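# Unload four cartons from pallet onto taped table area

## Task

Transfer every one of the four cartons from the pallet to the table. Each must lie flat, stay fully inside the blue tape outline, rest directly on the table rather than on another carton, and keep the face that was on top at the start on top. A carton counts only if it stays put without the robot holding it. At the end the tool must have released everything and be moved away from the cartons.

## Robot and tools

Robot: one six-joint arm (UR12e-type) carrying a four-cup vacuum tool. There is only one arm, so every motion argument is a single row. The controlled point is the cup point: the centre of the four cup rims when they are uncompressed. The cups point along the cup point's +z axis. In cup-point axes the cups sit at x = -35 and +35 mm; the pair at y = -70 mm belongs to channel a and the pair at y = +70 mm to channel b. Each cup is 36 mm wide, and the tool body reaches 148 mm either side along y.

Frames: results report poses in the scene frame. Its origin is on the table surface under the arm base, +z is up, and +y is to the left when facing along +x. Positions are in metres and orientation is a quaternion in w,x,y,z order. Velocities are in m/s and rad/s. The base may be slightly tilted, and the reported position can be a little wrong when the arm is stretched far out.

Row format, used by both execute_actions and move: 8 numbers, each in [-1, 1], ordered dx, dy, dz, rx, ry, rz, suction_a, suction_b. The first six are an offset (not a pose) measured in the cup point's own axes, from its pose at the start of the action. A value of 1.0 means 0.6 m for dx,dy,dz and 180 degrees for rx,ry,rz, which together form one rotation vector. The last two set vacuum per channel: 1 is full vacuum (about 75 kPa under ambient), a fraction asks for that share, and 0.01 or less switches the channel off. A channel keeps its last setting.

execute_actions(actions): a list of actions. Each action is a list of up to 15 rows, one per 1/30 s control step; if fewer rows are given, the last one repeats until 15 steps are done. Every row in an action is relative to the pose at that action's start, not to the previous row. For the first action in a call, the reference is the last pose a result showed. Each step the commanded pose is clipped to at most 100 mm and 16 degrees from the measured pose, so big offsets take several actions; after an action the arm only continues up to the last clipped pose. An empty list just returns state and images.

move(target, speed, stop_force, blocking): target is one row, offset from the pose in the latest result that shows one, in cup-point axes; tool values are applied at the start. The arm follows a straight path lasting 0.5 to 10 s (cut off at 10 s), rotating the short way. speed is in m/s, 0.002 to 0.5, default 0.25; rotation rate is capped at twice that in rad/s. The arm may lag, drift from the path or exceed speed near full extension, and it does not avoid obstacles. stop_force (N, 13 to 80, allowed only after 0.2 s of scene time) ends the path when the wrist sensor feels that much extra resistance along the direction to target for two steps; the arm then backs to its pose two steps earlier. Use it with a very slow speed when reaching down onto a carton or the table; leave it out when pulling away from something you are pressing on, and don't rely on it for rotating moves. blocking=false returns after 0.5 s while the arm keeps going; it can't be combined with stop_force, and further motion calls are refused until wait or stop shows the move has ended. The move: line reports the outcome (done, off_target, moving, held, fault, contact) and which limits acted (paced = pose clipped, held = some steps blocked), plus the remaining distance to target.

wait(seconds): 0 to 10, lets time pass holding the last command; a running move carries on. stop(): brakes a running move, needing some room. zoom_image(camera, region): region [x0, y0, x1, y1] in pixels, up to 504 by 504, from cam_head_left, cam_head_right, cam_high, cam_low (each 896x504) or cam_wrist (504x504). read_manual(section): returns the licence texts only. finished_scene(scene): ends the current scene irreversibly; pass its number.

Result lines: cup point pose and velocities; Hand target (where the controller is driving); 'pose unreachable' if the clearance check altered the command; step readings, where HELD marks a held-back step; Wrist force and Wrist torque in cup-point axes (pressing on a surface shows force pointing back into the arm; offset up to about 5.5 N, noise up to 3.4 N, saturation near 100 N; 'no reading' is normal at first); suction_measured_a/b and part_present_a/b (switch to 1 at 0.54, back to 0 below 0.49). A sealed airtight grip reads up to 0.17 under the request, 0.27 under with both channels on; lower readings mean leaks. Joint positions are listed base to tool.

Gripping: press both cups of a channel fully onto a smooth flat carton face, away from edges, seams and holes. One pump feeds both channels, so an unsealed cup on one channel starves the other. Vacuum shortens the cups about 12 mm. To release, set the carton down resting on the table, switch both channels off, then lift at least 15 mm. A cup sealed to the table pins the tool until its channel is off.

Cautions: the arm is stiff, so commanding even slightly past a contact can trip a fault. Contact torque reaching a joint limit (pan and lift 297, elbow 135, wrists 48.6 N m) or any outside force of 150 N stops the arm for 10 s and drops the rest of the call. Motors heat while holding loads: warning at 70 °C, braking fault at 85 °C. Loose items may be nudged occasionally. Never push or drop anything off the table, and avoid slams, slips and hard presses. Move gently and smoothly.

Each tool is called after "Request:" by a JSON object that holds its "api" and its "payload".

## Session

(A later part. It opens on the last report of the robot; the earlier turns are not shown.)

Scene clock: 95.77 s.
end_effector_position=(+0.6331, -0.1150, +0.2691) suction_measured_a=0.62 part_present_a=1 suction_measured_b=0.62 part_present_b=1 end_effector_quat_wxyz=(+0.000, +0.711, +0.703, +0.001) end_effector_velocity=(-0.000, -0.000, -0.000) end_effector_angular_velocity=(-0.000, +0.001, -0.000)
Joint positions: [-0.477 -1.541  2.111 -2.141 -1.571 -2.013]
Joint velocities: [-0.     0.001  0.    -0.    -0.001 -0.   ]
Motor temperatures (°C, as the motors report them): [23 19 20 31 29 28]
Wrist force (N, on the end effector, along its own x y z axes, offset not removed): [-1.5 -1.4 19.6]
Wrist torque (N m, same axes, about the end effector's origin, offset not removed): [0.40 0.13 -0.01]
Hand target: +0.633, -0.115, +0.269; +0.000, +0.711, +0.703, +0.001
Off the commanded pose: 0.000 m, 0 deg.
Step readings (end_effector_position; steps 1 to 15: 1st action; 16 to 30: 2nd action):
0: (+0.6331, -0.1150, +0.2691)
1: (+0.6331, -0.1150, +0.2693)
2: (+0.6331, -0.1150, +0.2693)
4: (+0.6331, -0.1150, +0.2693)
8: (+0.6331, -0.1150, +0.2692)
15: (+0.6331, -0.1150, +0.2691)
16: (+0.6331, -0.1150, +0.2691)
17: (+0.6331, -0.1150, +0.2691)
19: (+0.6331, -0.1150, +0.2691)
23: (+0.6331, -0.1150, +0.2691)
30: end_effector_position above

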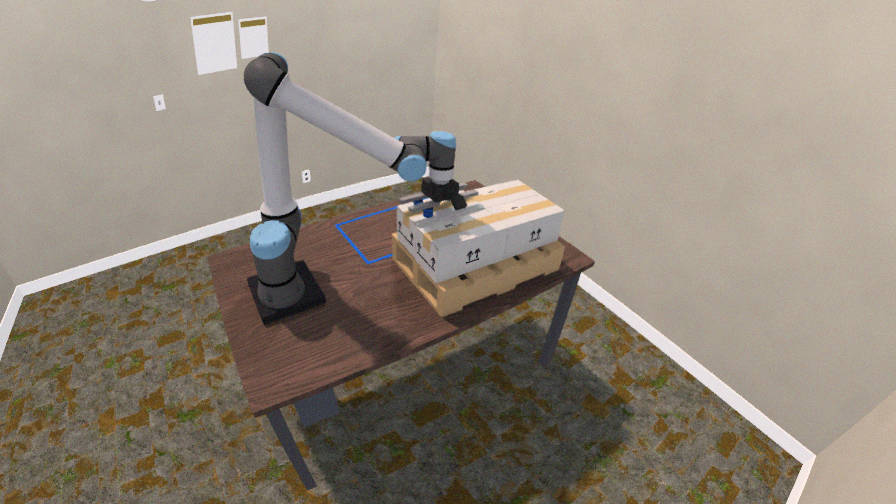

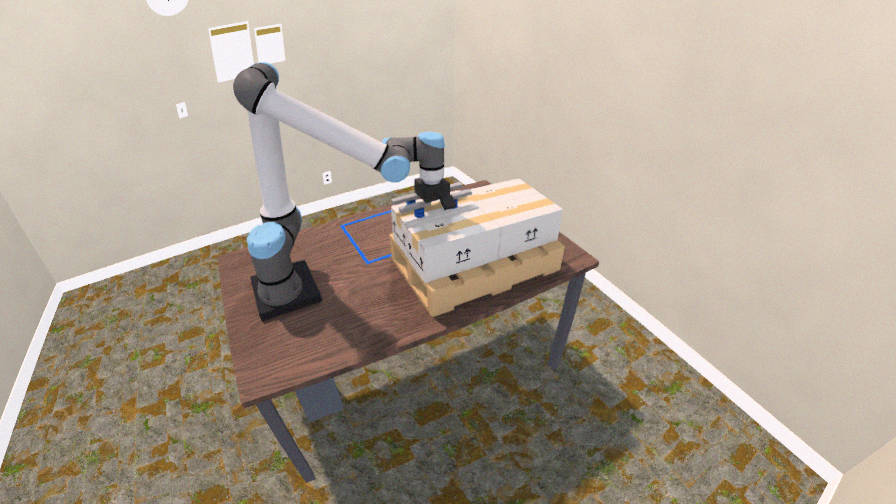

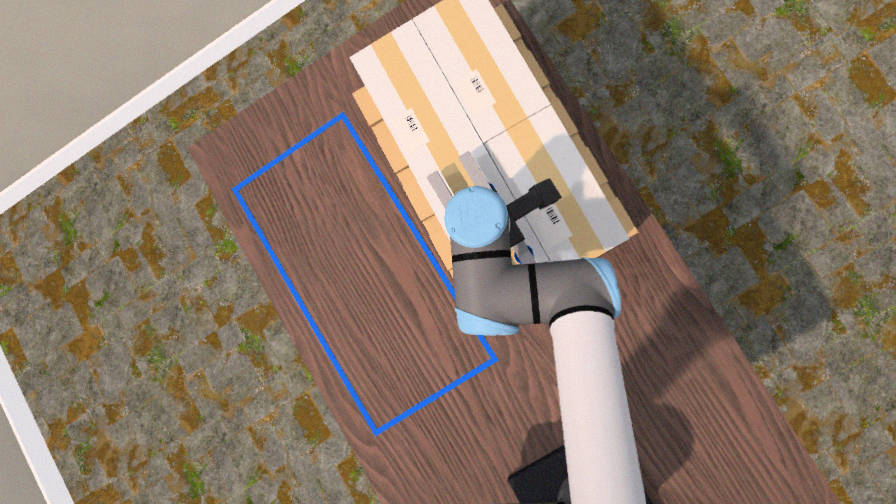

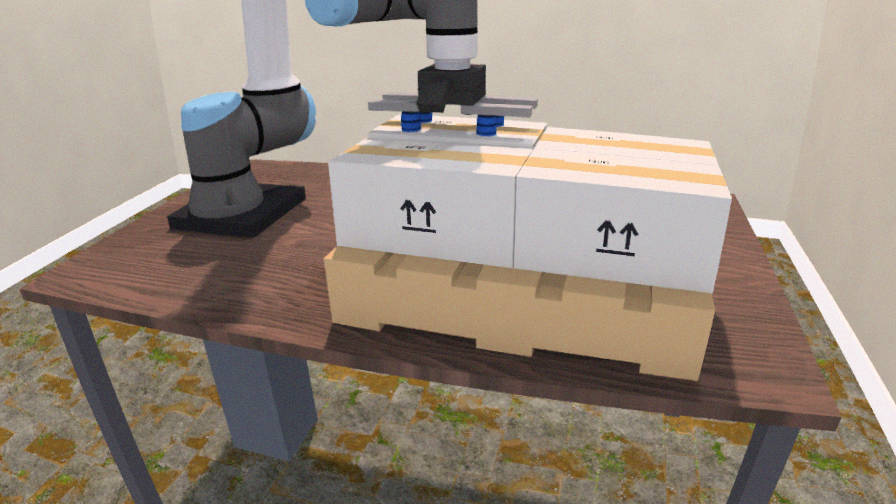

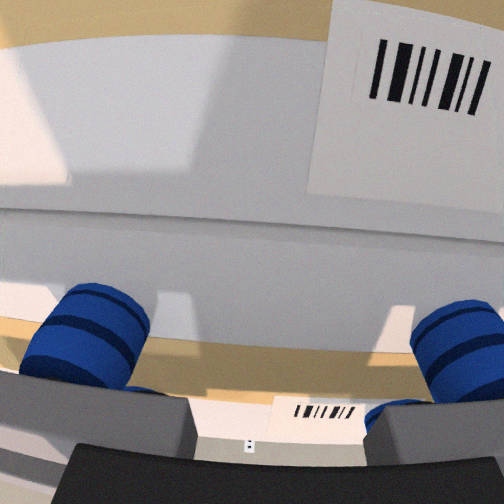

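Request:
{"api": "move", "payload": {"target": [0.004,-0.004,-0.05,0,0,0,1,1], "speed": 0.1}}

Request:
{"api": "move", "payload": {"target": [0.355,0,0,0,0,0,1,1], "speed": 0.3}}

Request:
{"api": "move", "payload": {"target": [0.229,0.586,0,0,0,0.479,1,1], "speed": 0.4}}

Request:
{"api": "move", "payload": {"target": [0,0,0.2,0,0,0,1,1], "speed": 0.2}}

Scene clock: 118.70 s.
end_effector_position=(+0.6308, -0.1127, +0.2987) suction_measured_a=0.64 part_present_a=1 suction_measured_b=0.64 part_present_b=1 end_effector_quat_wxyz=(+0.000, +0.711, +0.703, +0.001) end_effector_velocity=(-0.001, +0.000, +0.003) end_effector_angular_velocity=(-0.001, +0.000, -0.000)
Joint positions: [-0.475 -1.575  2.084 -2.081 -1.571 -2.011]
Joint velocities: [-0.    -0.005 -0.002  0.006 -0.001  0.   ]
Motor temperatures (°C, as the motors report them): [23 19 20 31 29 28]
Wrist force (N, on the end effector, along its own x y z axes, offset not removed): [-1.0 -2.4 16.8]
Wrist torque (N m, same axes, about the end effector's origin, offset not removed): [0.28 0.03 0.04]
Hand target: +0.631, -0.113, +0.299; +0.000, +0.711, +0.703, +0.001
Off the commanded pose: 0.000 m, 0 deg.
move: done

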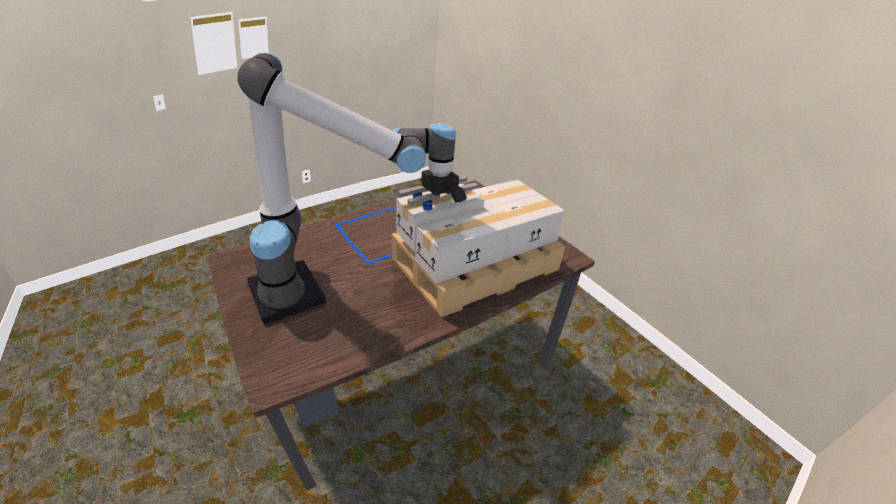

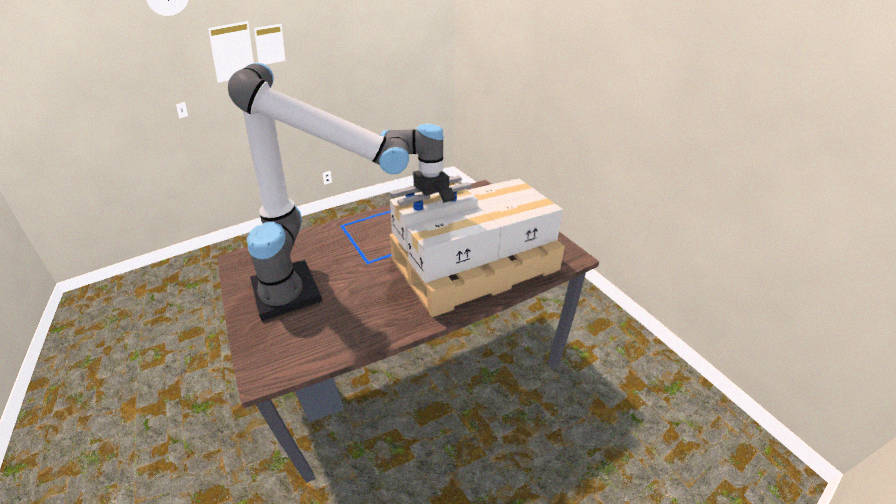

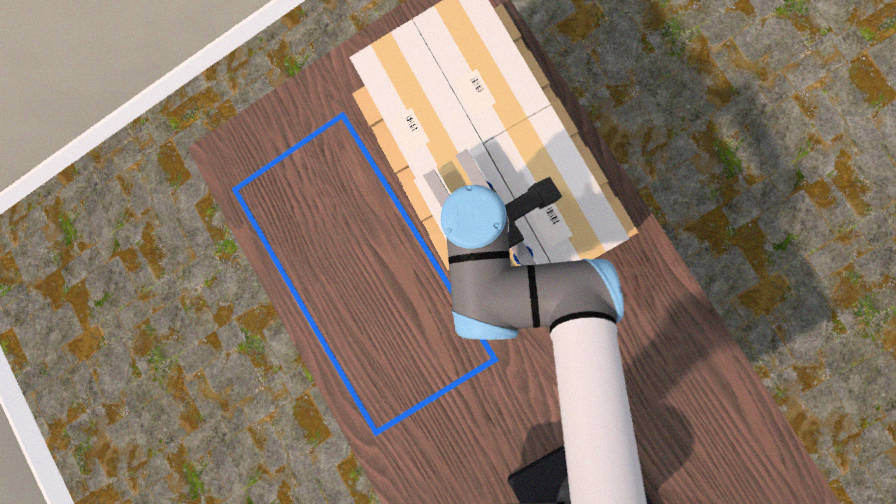

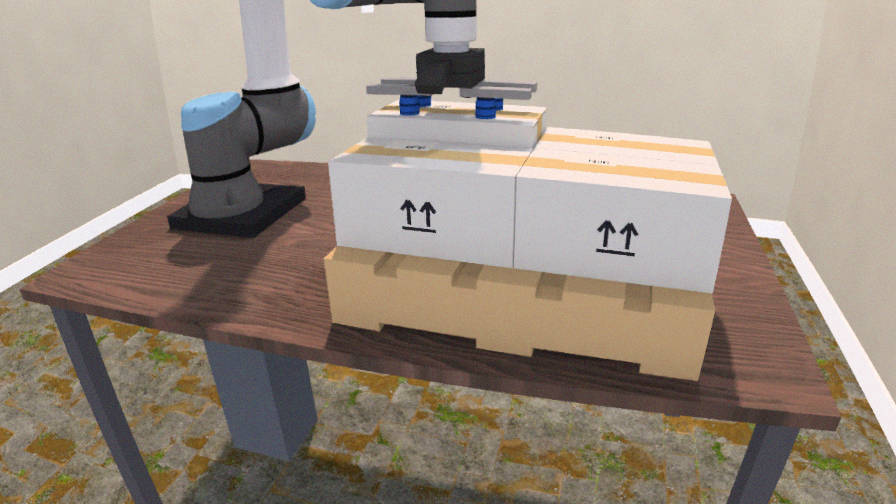

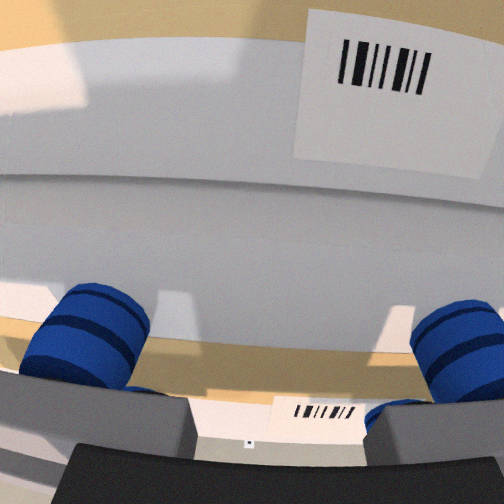

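Scene clock: 120.13 s.
end_effector_position=(+0.6330, +0.0998, +0.2988) suction_measured_a=0.64 part_present_a=1 suction_measured_b=0.64 part_present_b=1 end_effector_quat_wxyz=(+0.000, +0.711, +0.703, +0.001) end_effector_velocity=(-0.000, +0.002, -0.001) end_effector_angular_velocity=(-0.002, +0.001, -0.000)
Joint positions: [-0.142 -1.574  2.084 -2.081 -1.571 -1.678]
Joint velocities: [ 0.004  0.002 -0.001  0.    -0.002  0.005]
Motor temperatures (°C, as the motors report them): [23 19 20 31 29 28]
Wrist force (N, on the end effector, along its own x y z axes, offset not removed): [0.4 -4.1 18.6]
Wrist torque (N m, same axes, about the end effector's origin, offset not removed): [0.03 -0.10 0.08]
Hand target: +0.633, +0.100, +0.299; +0.000, +0.711, +0.703, +0.001
Off the commanded pose: 0.000 m, 0 deg.
move: done

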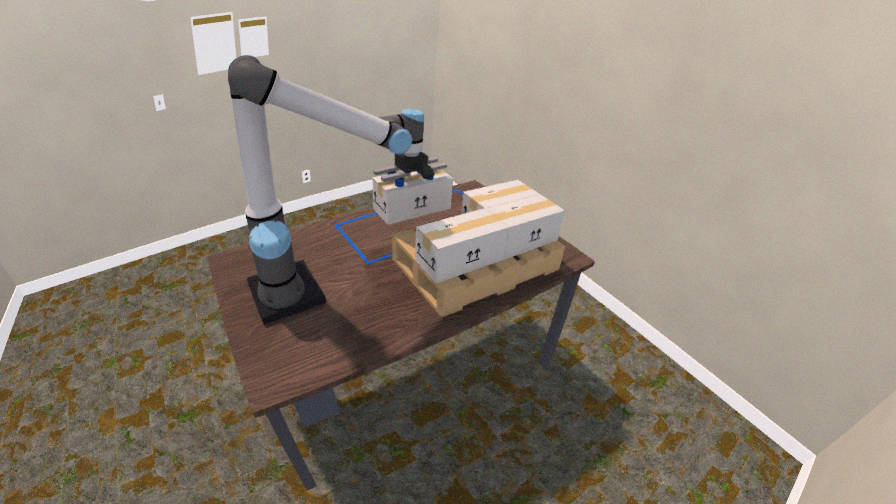

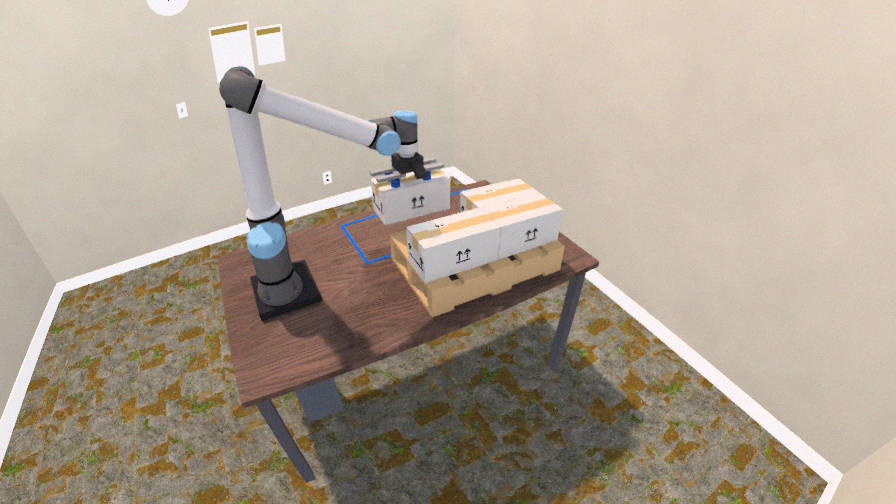

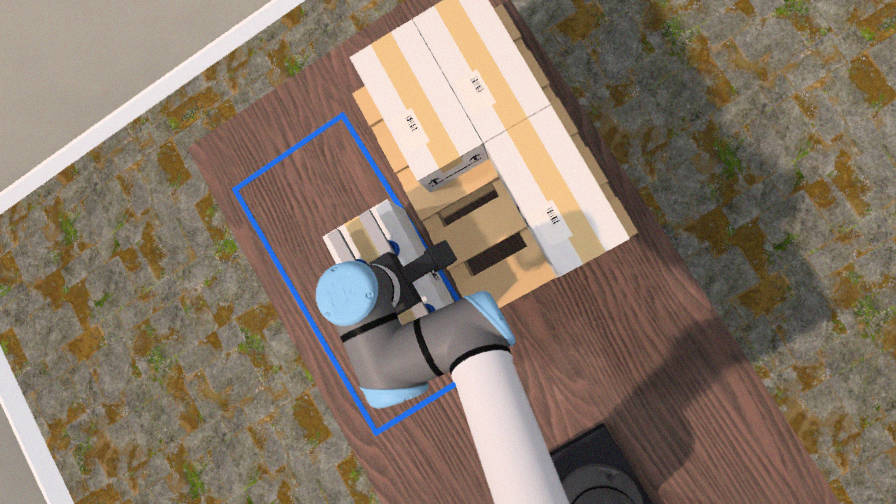

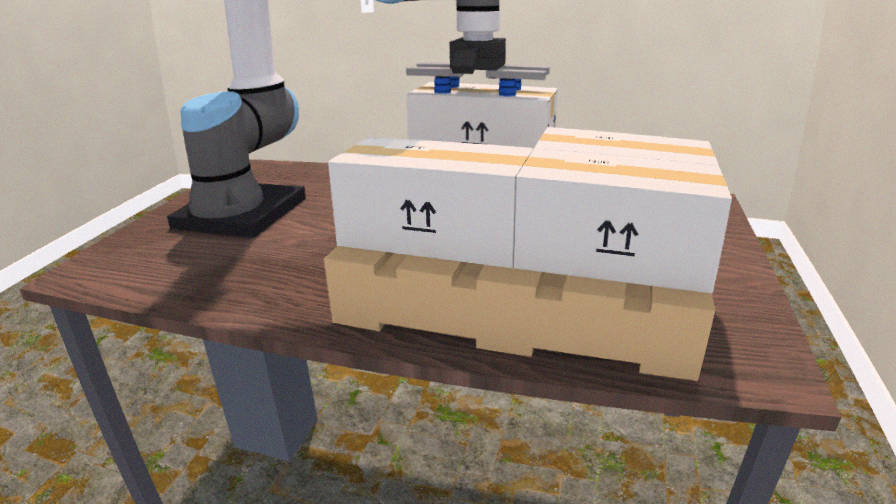

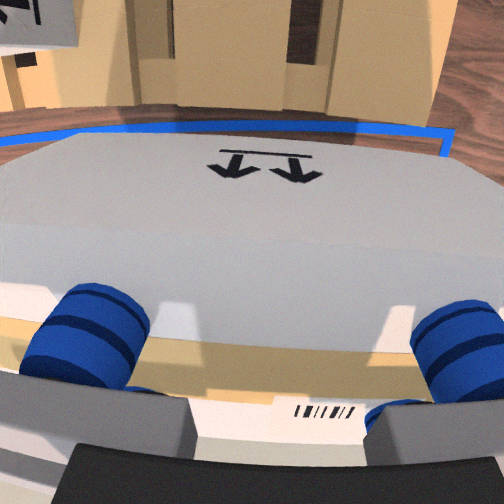

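Scene clock: 122.73 s.
end_effector_position=(+0.9859, +0.2332, +0.2993) suction_measured_a=0.64 part_present_a=1 suction_measured_b=0.64 part_present_b=1 end_effector_quat_wxyz=(-0.001, +1.000, +0.028, +0.001) end_effector_velocity=(+0.003, +0.001, +0.001) end_effector_angular_velocity=(+0.000, +0.002, -0.011)
Joint positions: [ 0.036 -0.992  1.31  -1.89  -1.571  0.003]
Joint velocities: [ 0.001  0.006 -0.011  0.007  0.     0.012]
Motor temperatures (°C, as the motors report them): [23 19 20 31 29 28]
Wrist force (N, on the end effector, along its own x y z axes, offset not removed): [-0.9 -1.0 20.0]
Wrist torque (N m, same axes, about the end effector's origin, offset not removed): [0.48 0.04 0.09]
Hand target: +0.986, +0.233, +0.299; -0.000, +1.000, +0.027, +0.001
Off the commanded pose: 0.000 m, 0 deg.
move: done

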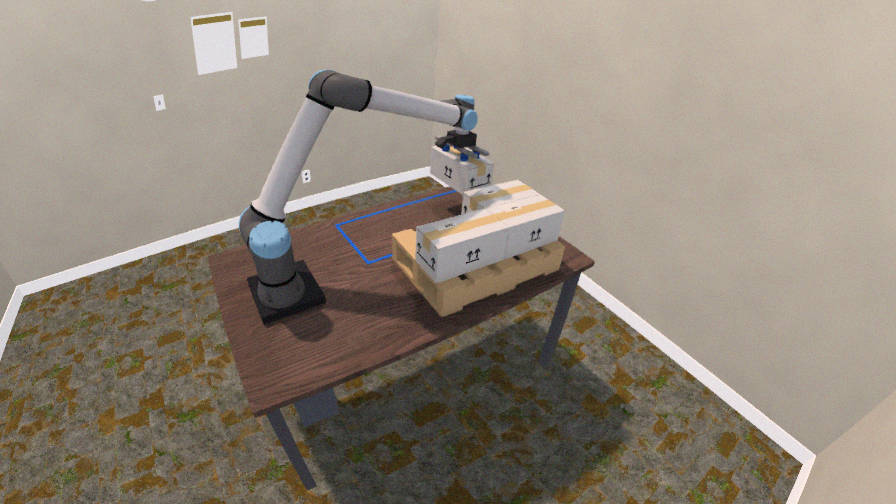

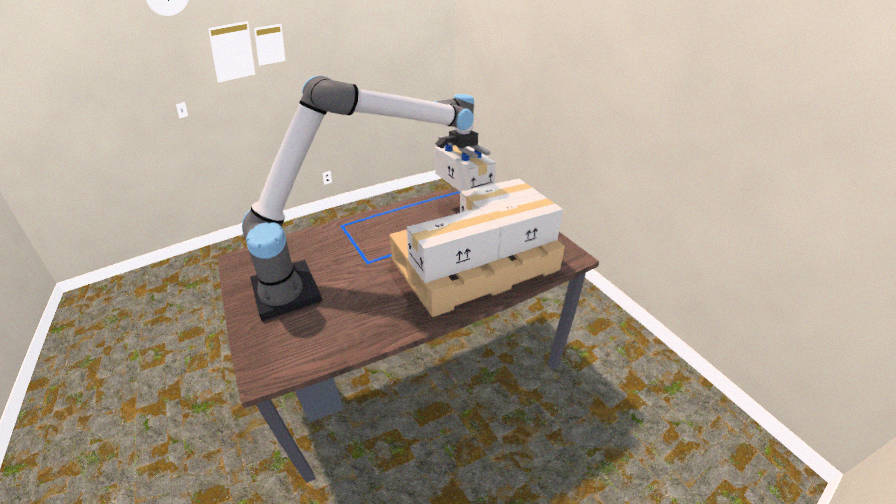

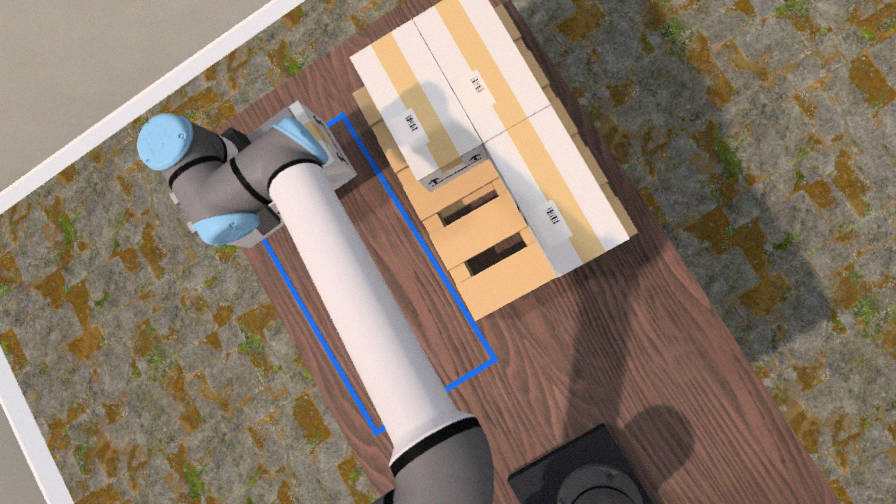

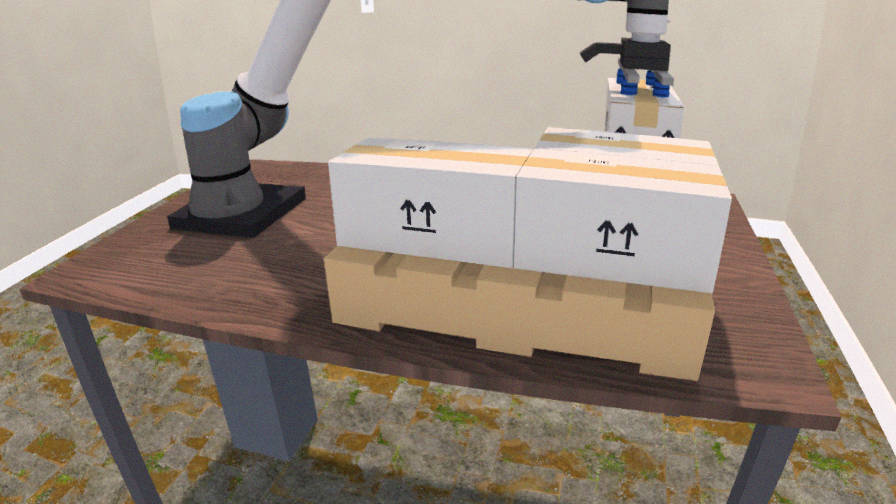

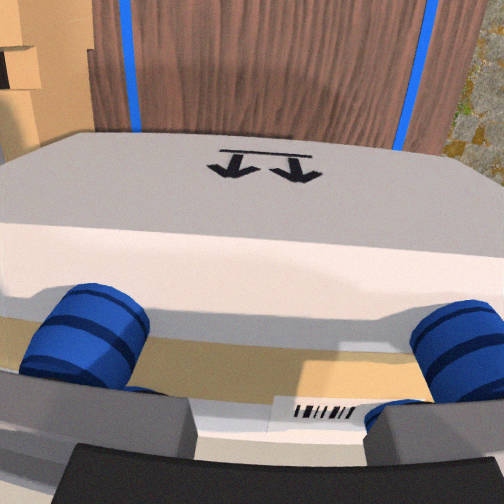

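Scene clock: 123.97 s.
end_effector_position=(+0.9859, +0.2333, +0.1798) suction_measured_a=0.64 part_present_a=1 suction_measured_b=0.64 part_present_b=1 end_effector_quat_wxyz=(-0.000, +1.000, +0.028, +0.001) end_effector_velocity=(-0.000, +0.001, -0.004) end_effector_angular_velocity=(+0.001, +0.001, +0.001)
Joint positions: [ 0.036 -0.913  1.406 -2.065 -1.571  0.003]
Joint velocities: [ 0.001  0.004  0.002 -0.004  0.001 -0.   ]
Motor temperatures (°C, as the motors report them): [23 19 20 31 29 28]
Wrist force (N, on the end effector, along its own x y z axes, offset not removed): [-0.7 0.4 19.2]
Wrist torque (N m, same axes, about the end effector's origin, offset not removed): [0.75 -0.04 0.10]
Hand target: +0.986, +0.233, +0.179; -0.001, +1.000, +0.028, +0.001
Off the commanded pose: 0.000 m, 0 deg.
move: done

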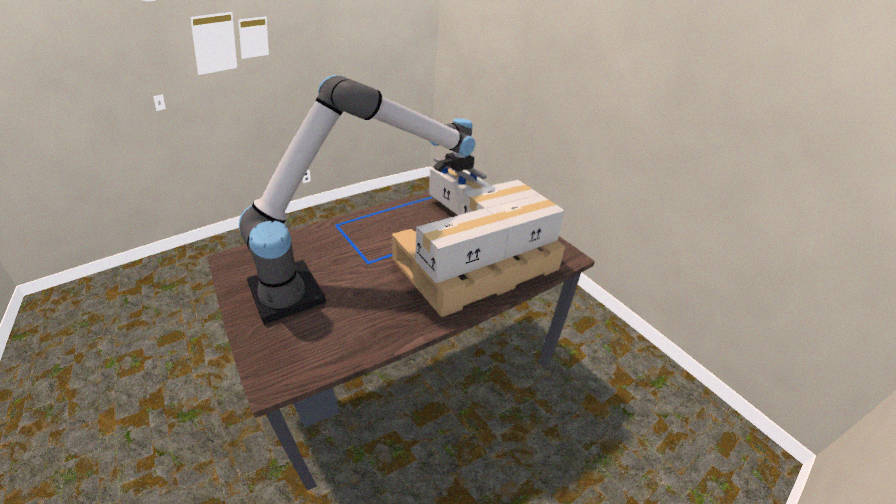

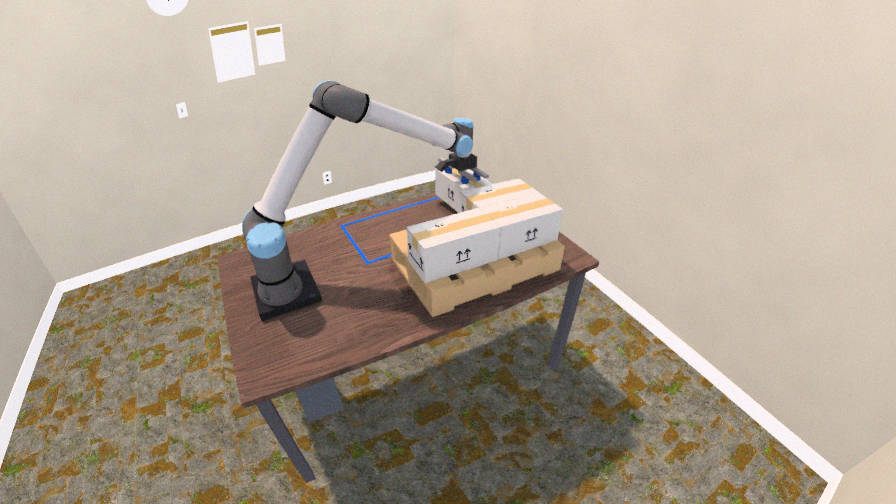

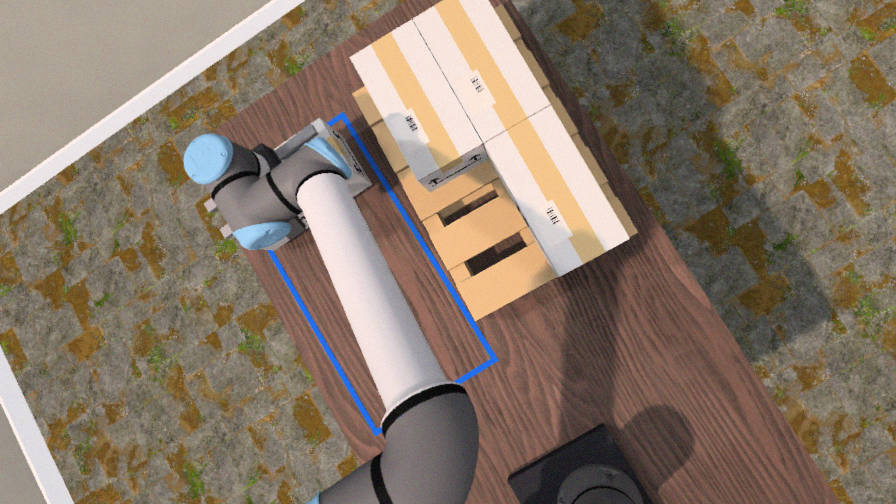

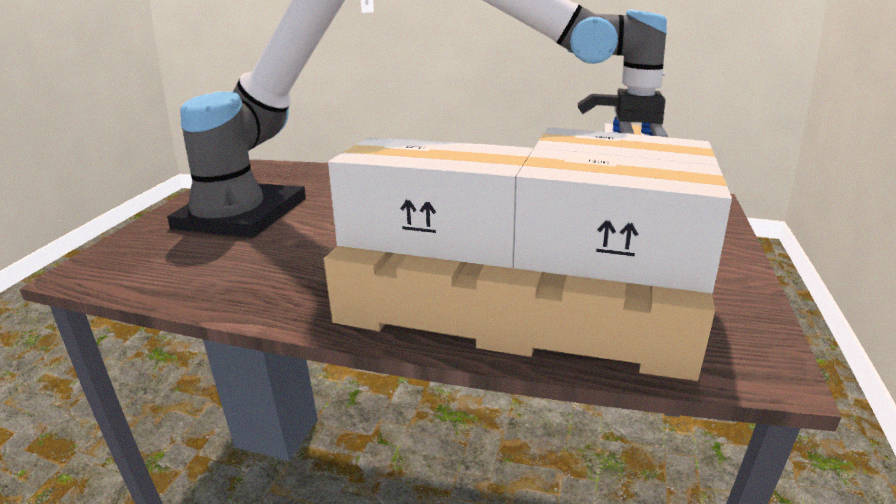

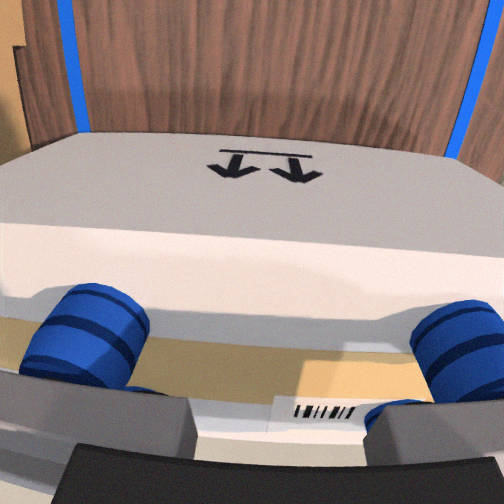

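Request:
{"api": "move", "payload": {"target": [0,-0.007,0.035,0,0,0,1,1], "speed": 0.06}}

Request:
{"api": "move", "payload": {"target": [0,0,0.06,0,0,0,1,1], "speed": 0.02, "stop_force": 15}}

Scene clock: 130.33 s.
end_effector_position=(+0.9857, +0.2374, +0.1591) suction_measured_a=0.64 part_present_a=1 suction_measured_b=0.64 part_present_b=1 end_effector_quat_wxyz=(-0.001, +1.000, +0.028, +0.001) end_effector_velocity=(+0.000, +0.002, -0.001) end_effector_angular_velocity=(+0.001, -0.002, +0.001)
Joint positions: [ 0.04  -0.896  1.416 -2.093 -1.571  0.007]
Joint velocities: [ 0.001  0.001  0.001 -0.004  0.001  0.001]
Motor temperatures (°C, as the motors report them): [23 19 20 31 29 28]
Wrist force (N, on the end effector, along its own x y z axes, offset not removed): [-1.6 -1.7 20.8]
Wrist torque (N m, same axes, about the end effector's origin, offset not removed): [0.51 0.20 0.09]
Hand target: +0.986, +0.237, +0.159; -0.001, +1.000, +0.028, +0.001
Off the commanded pose: 0.000 m, 0 deg.
move: done

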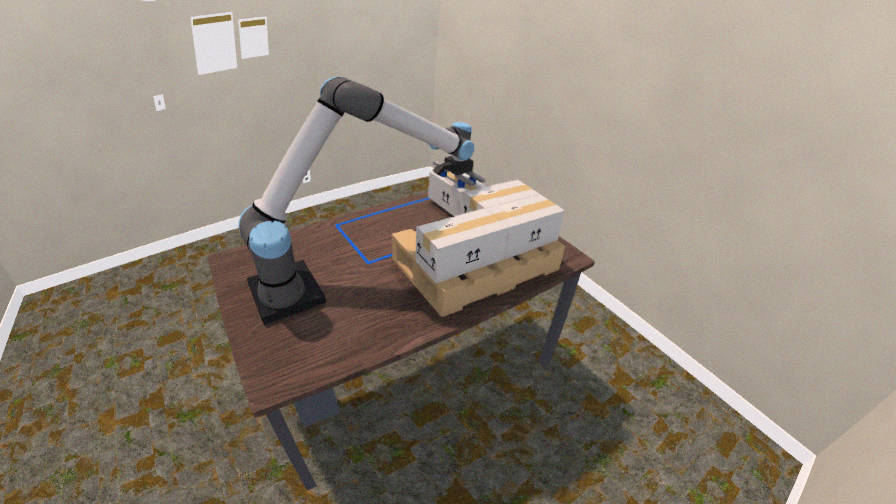

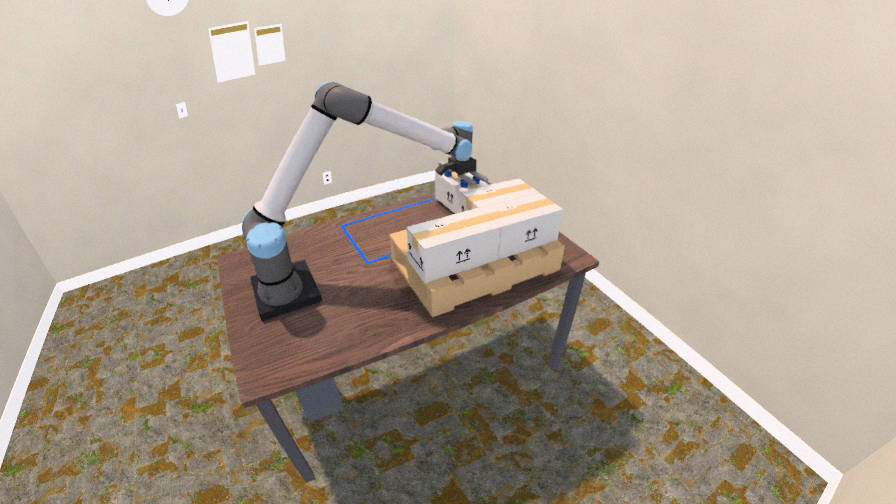

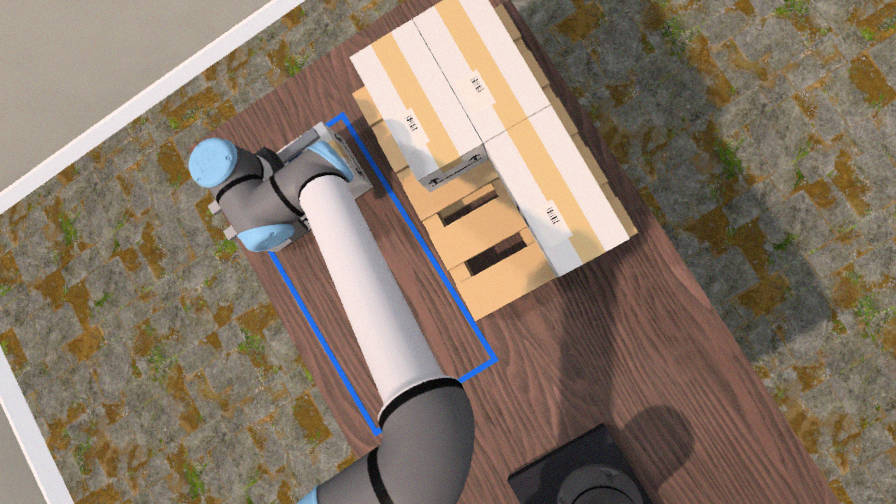

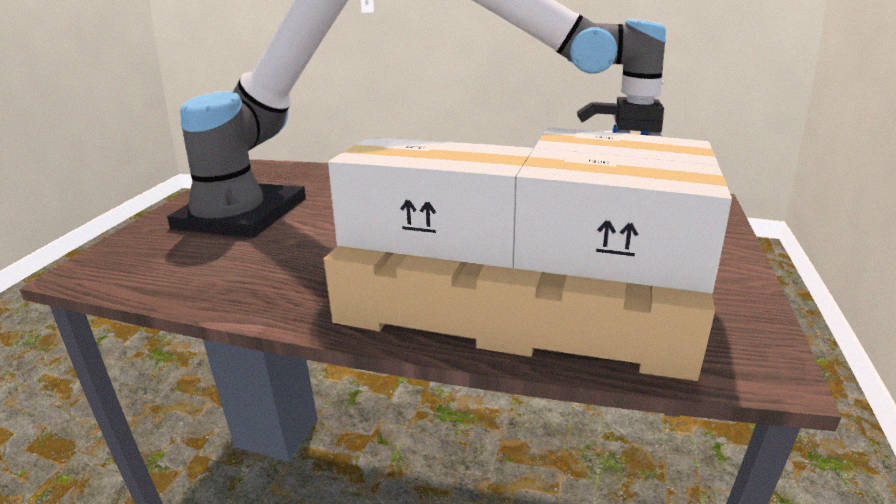

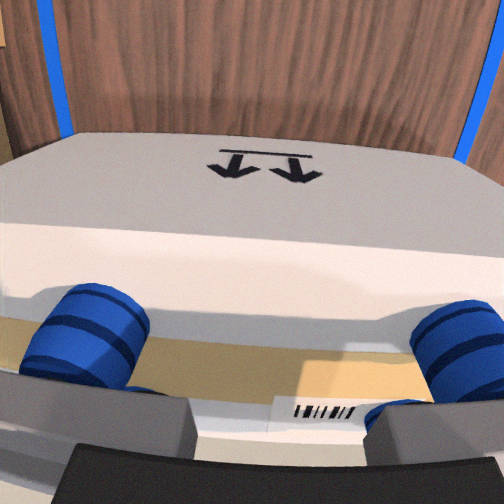

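Scene clock: 131.83 s.
end_effector_position=(+0.9858, +0.2374, +0.1373) suction_measured_a=0.64 part_present_a=1 suction_measured_b=0.64 part_present_b=1 end_effector_quat_wxyz=(-0.000, +1.000, +0.028, +0.001) end_effector_velocity=(-0.002, +0.002, +0.003) end_effector_angular_velocity=(-0.000, +0.006, +0.003)
Joint positions: [ 0.04  -0.877  1.428 -2.123 -1.571  0.007]
Joint velocities: [ 0.002 -0.003 -0.001  0.011  0.    -0.   ]
Motor temperatures (°C, as the motors report them): [23 19 20 31 29 28]
Wrist force (N, on the end effector, along its own x y z axes, offset not removed): [13.6 -1.2 -29.8]
Wrist torque (N m, same axes, about the end effector's origin, offset not removed): [-1.85 -0.48 0.07]
Hand target: +0.986, +0.237, +0.138; -0.001, +1.000, +0.028, +0.001
Off the commanded pose: 0.014 m, 0 deg.
move: contact

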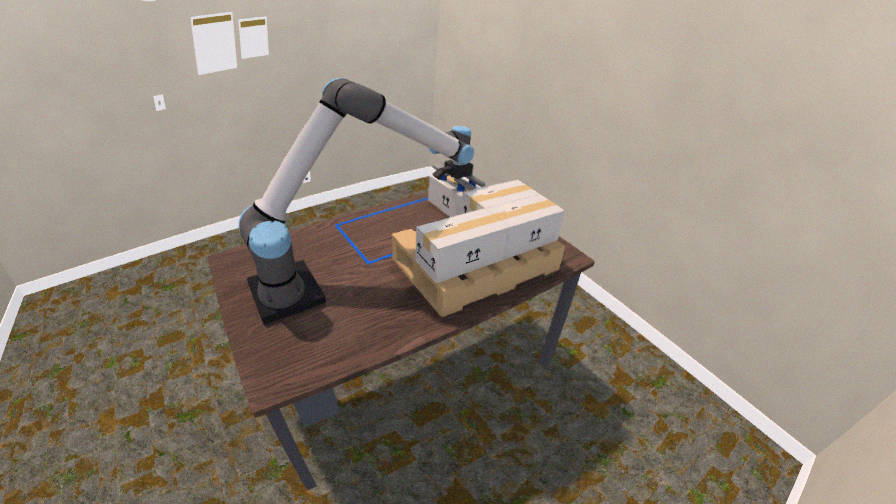

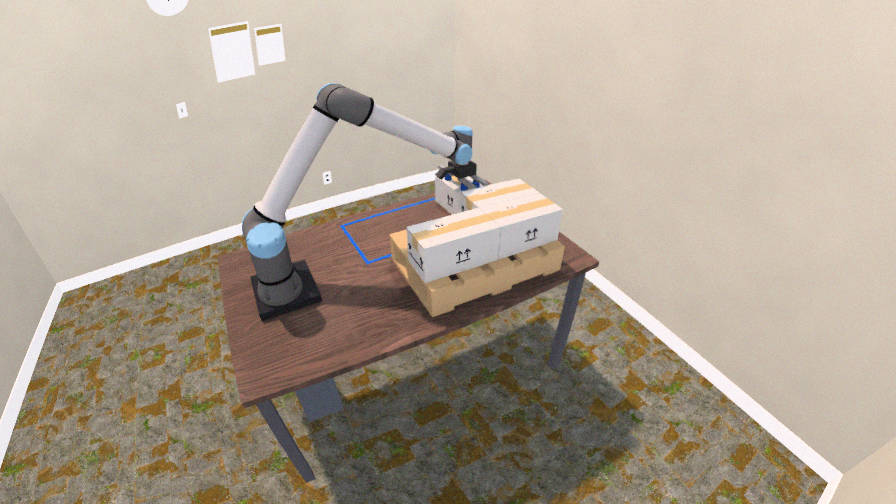

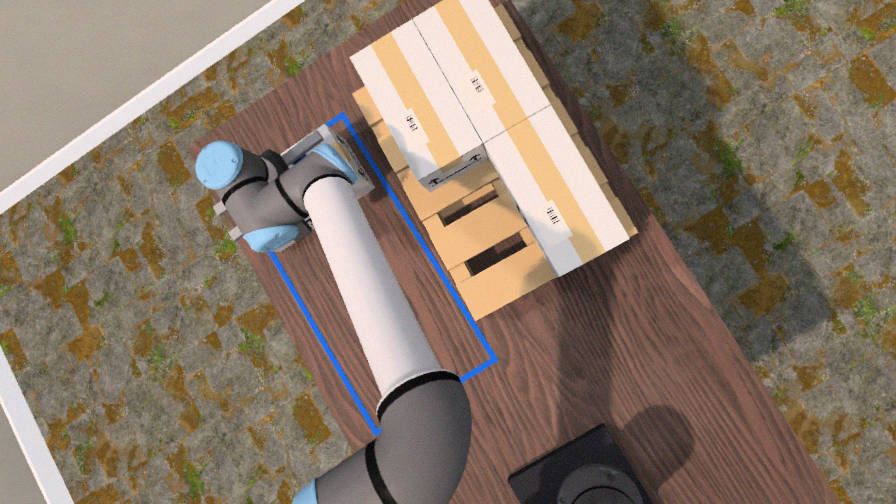

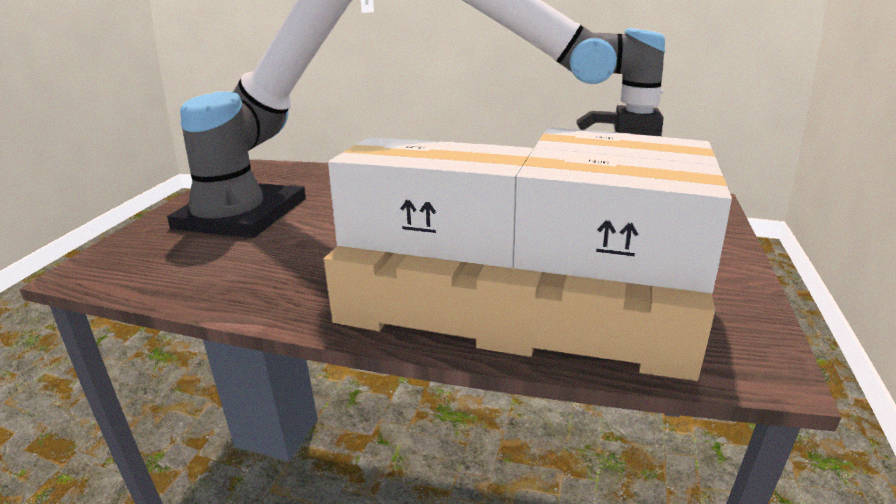

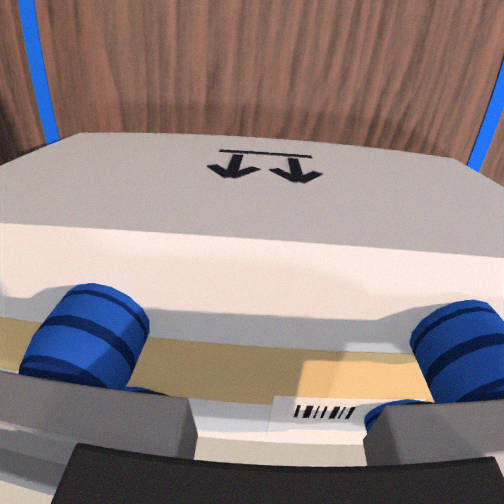

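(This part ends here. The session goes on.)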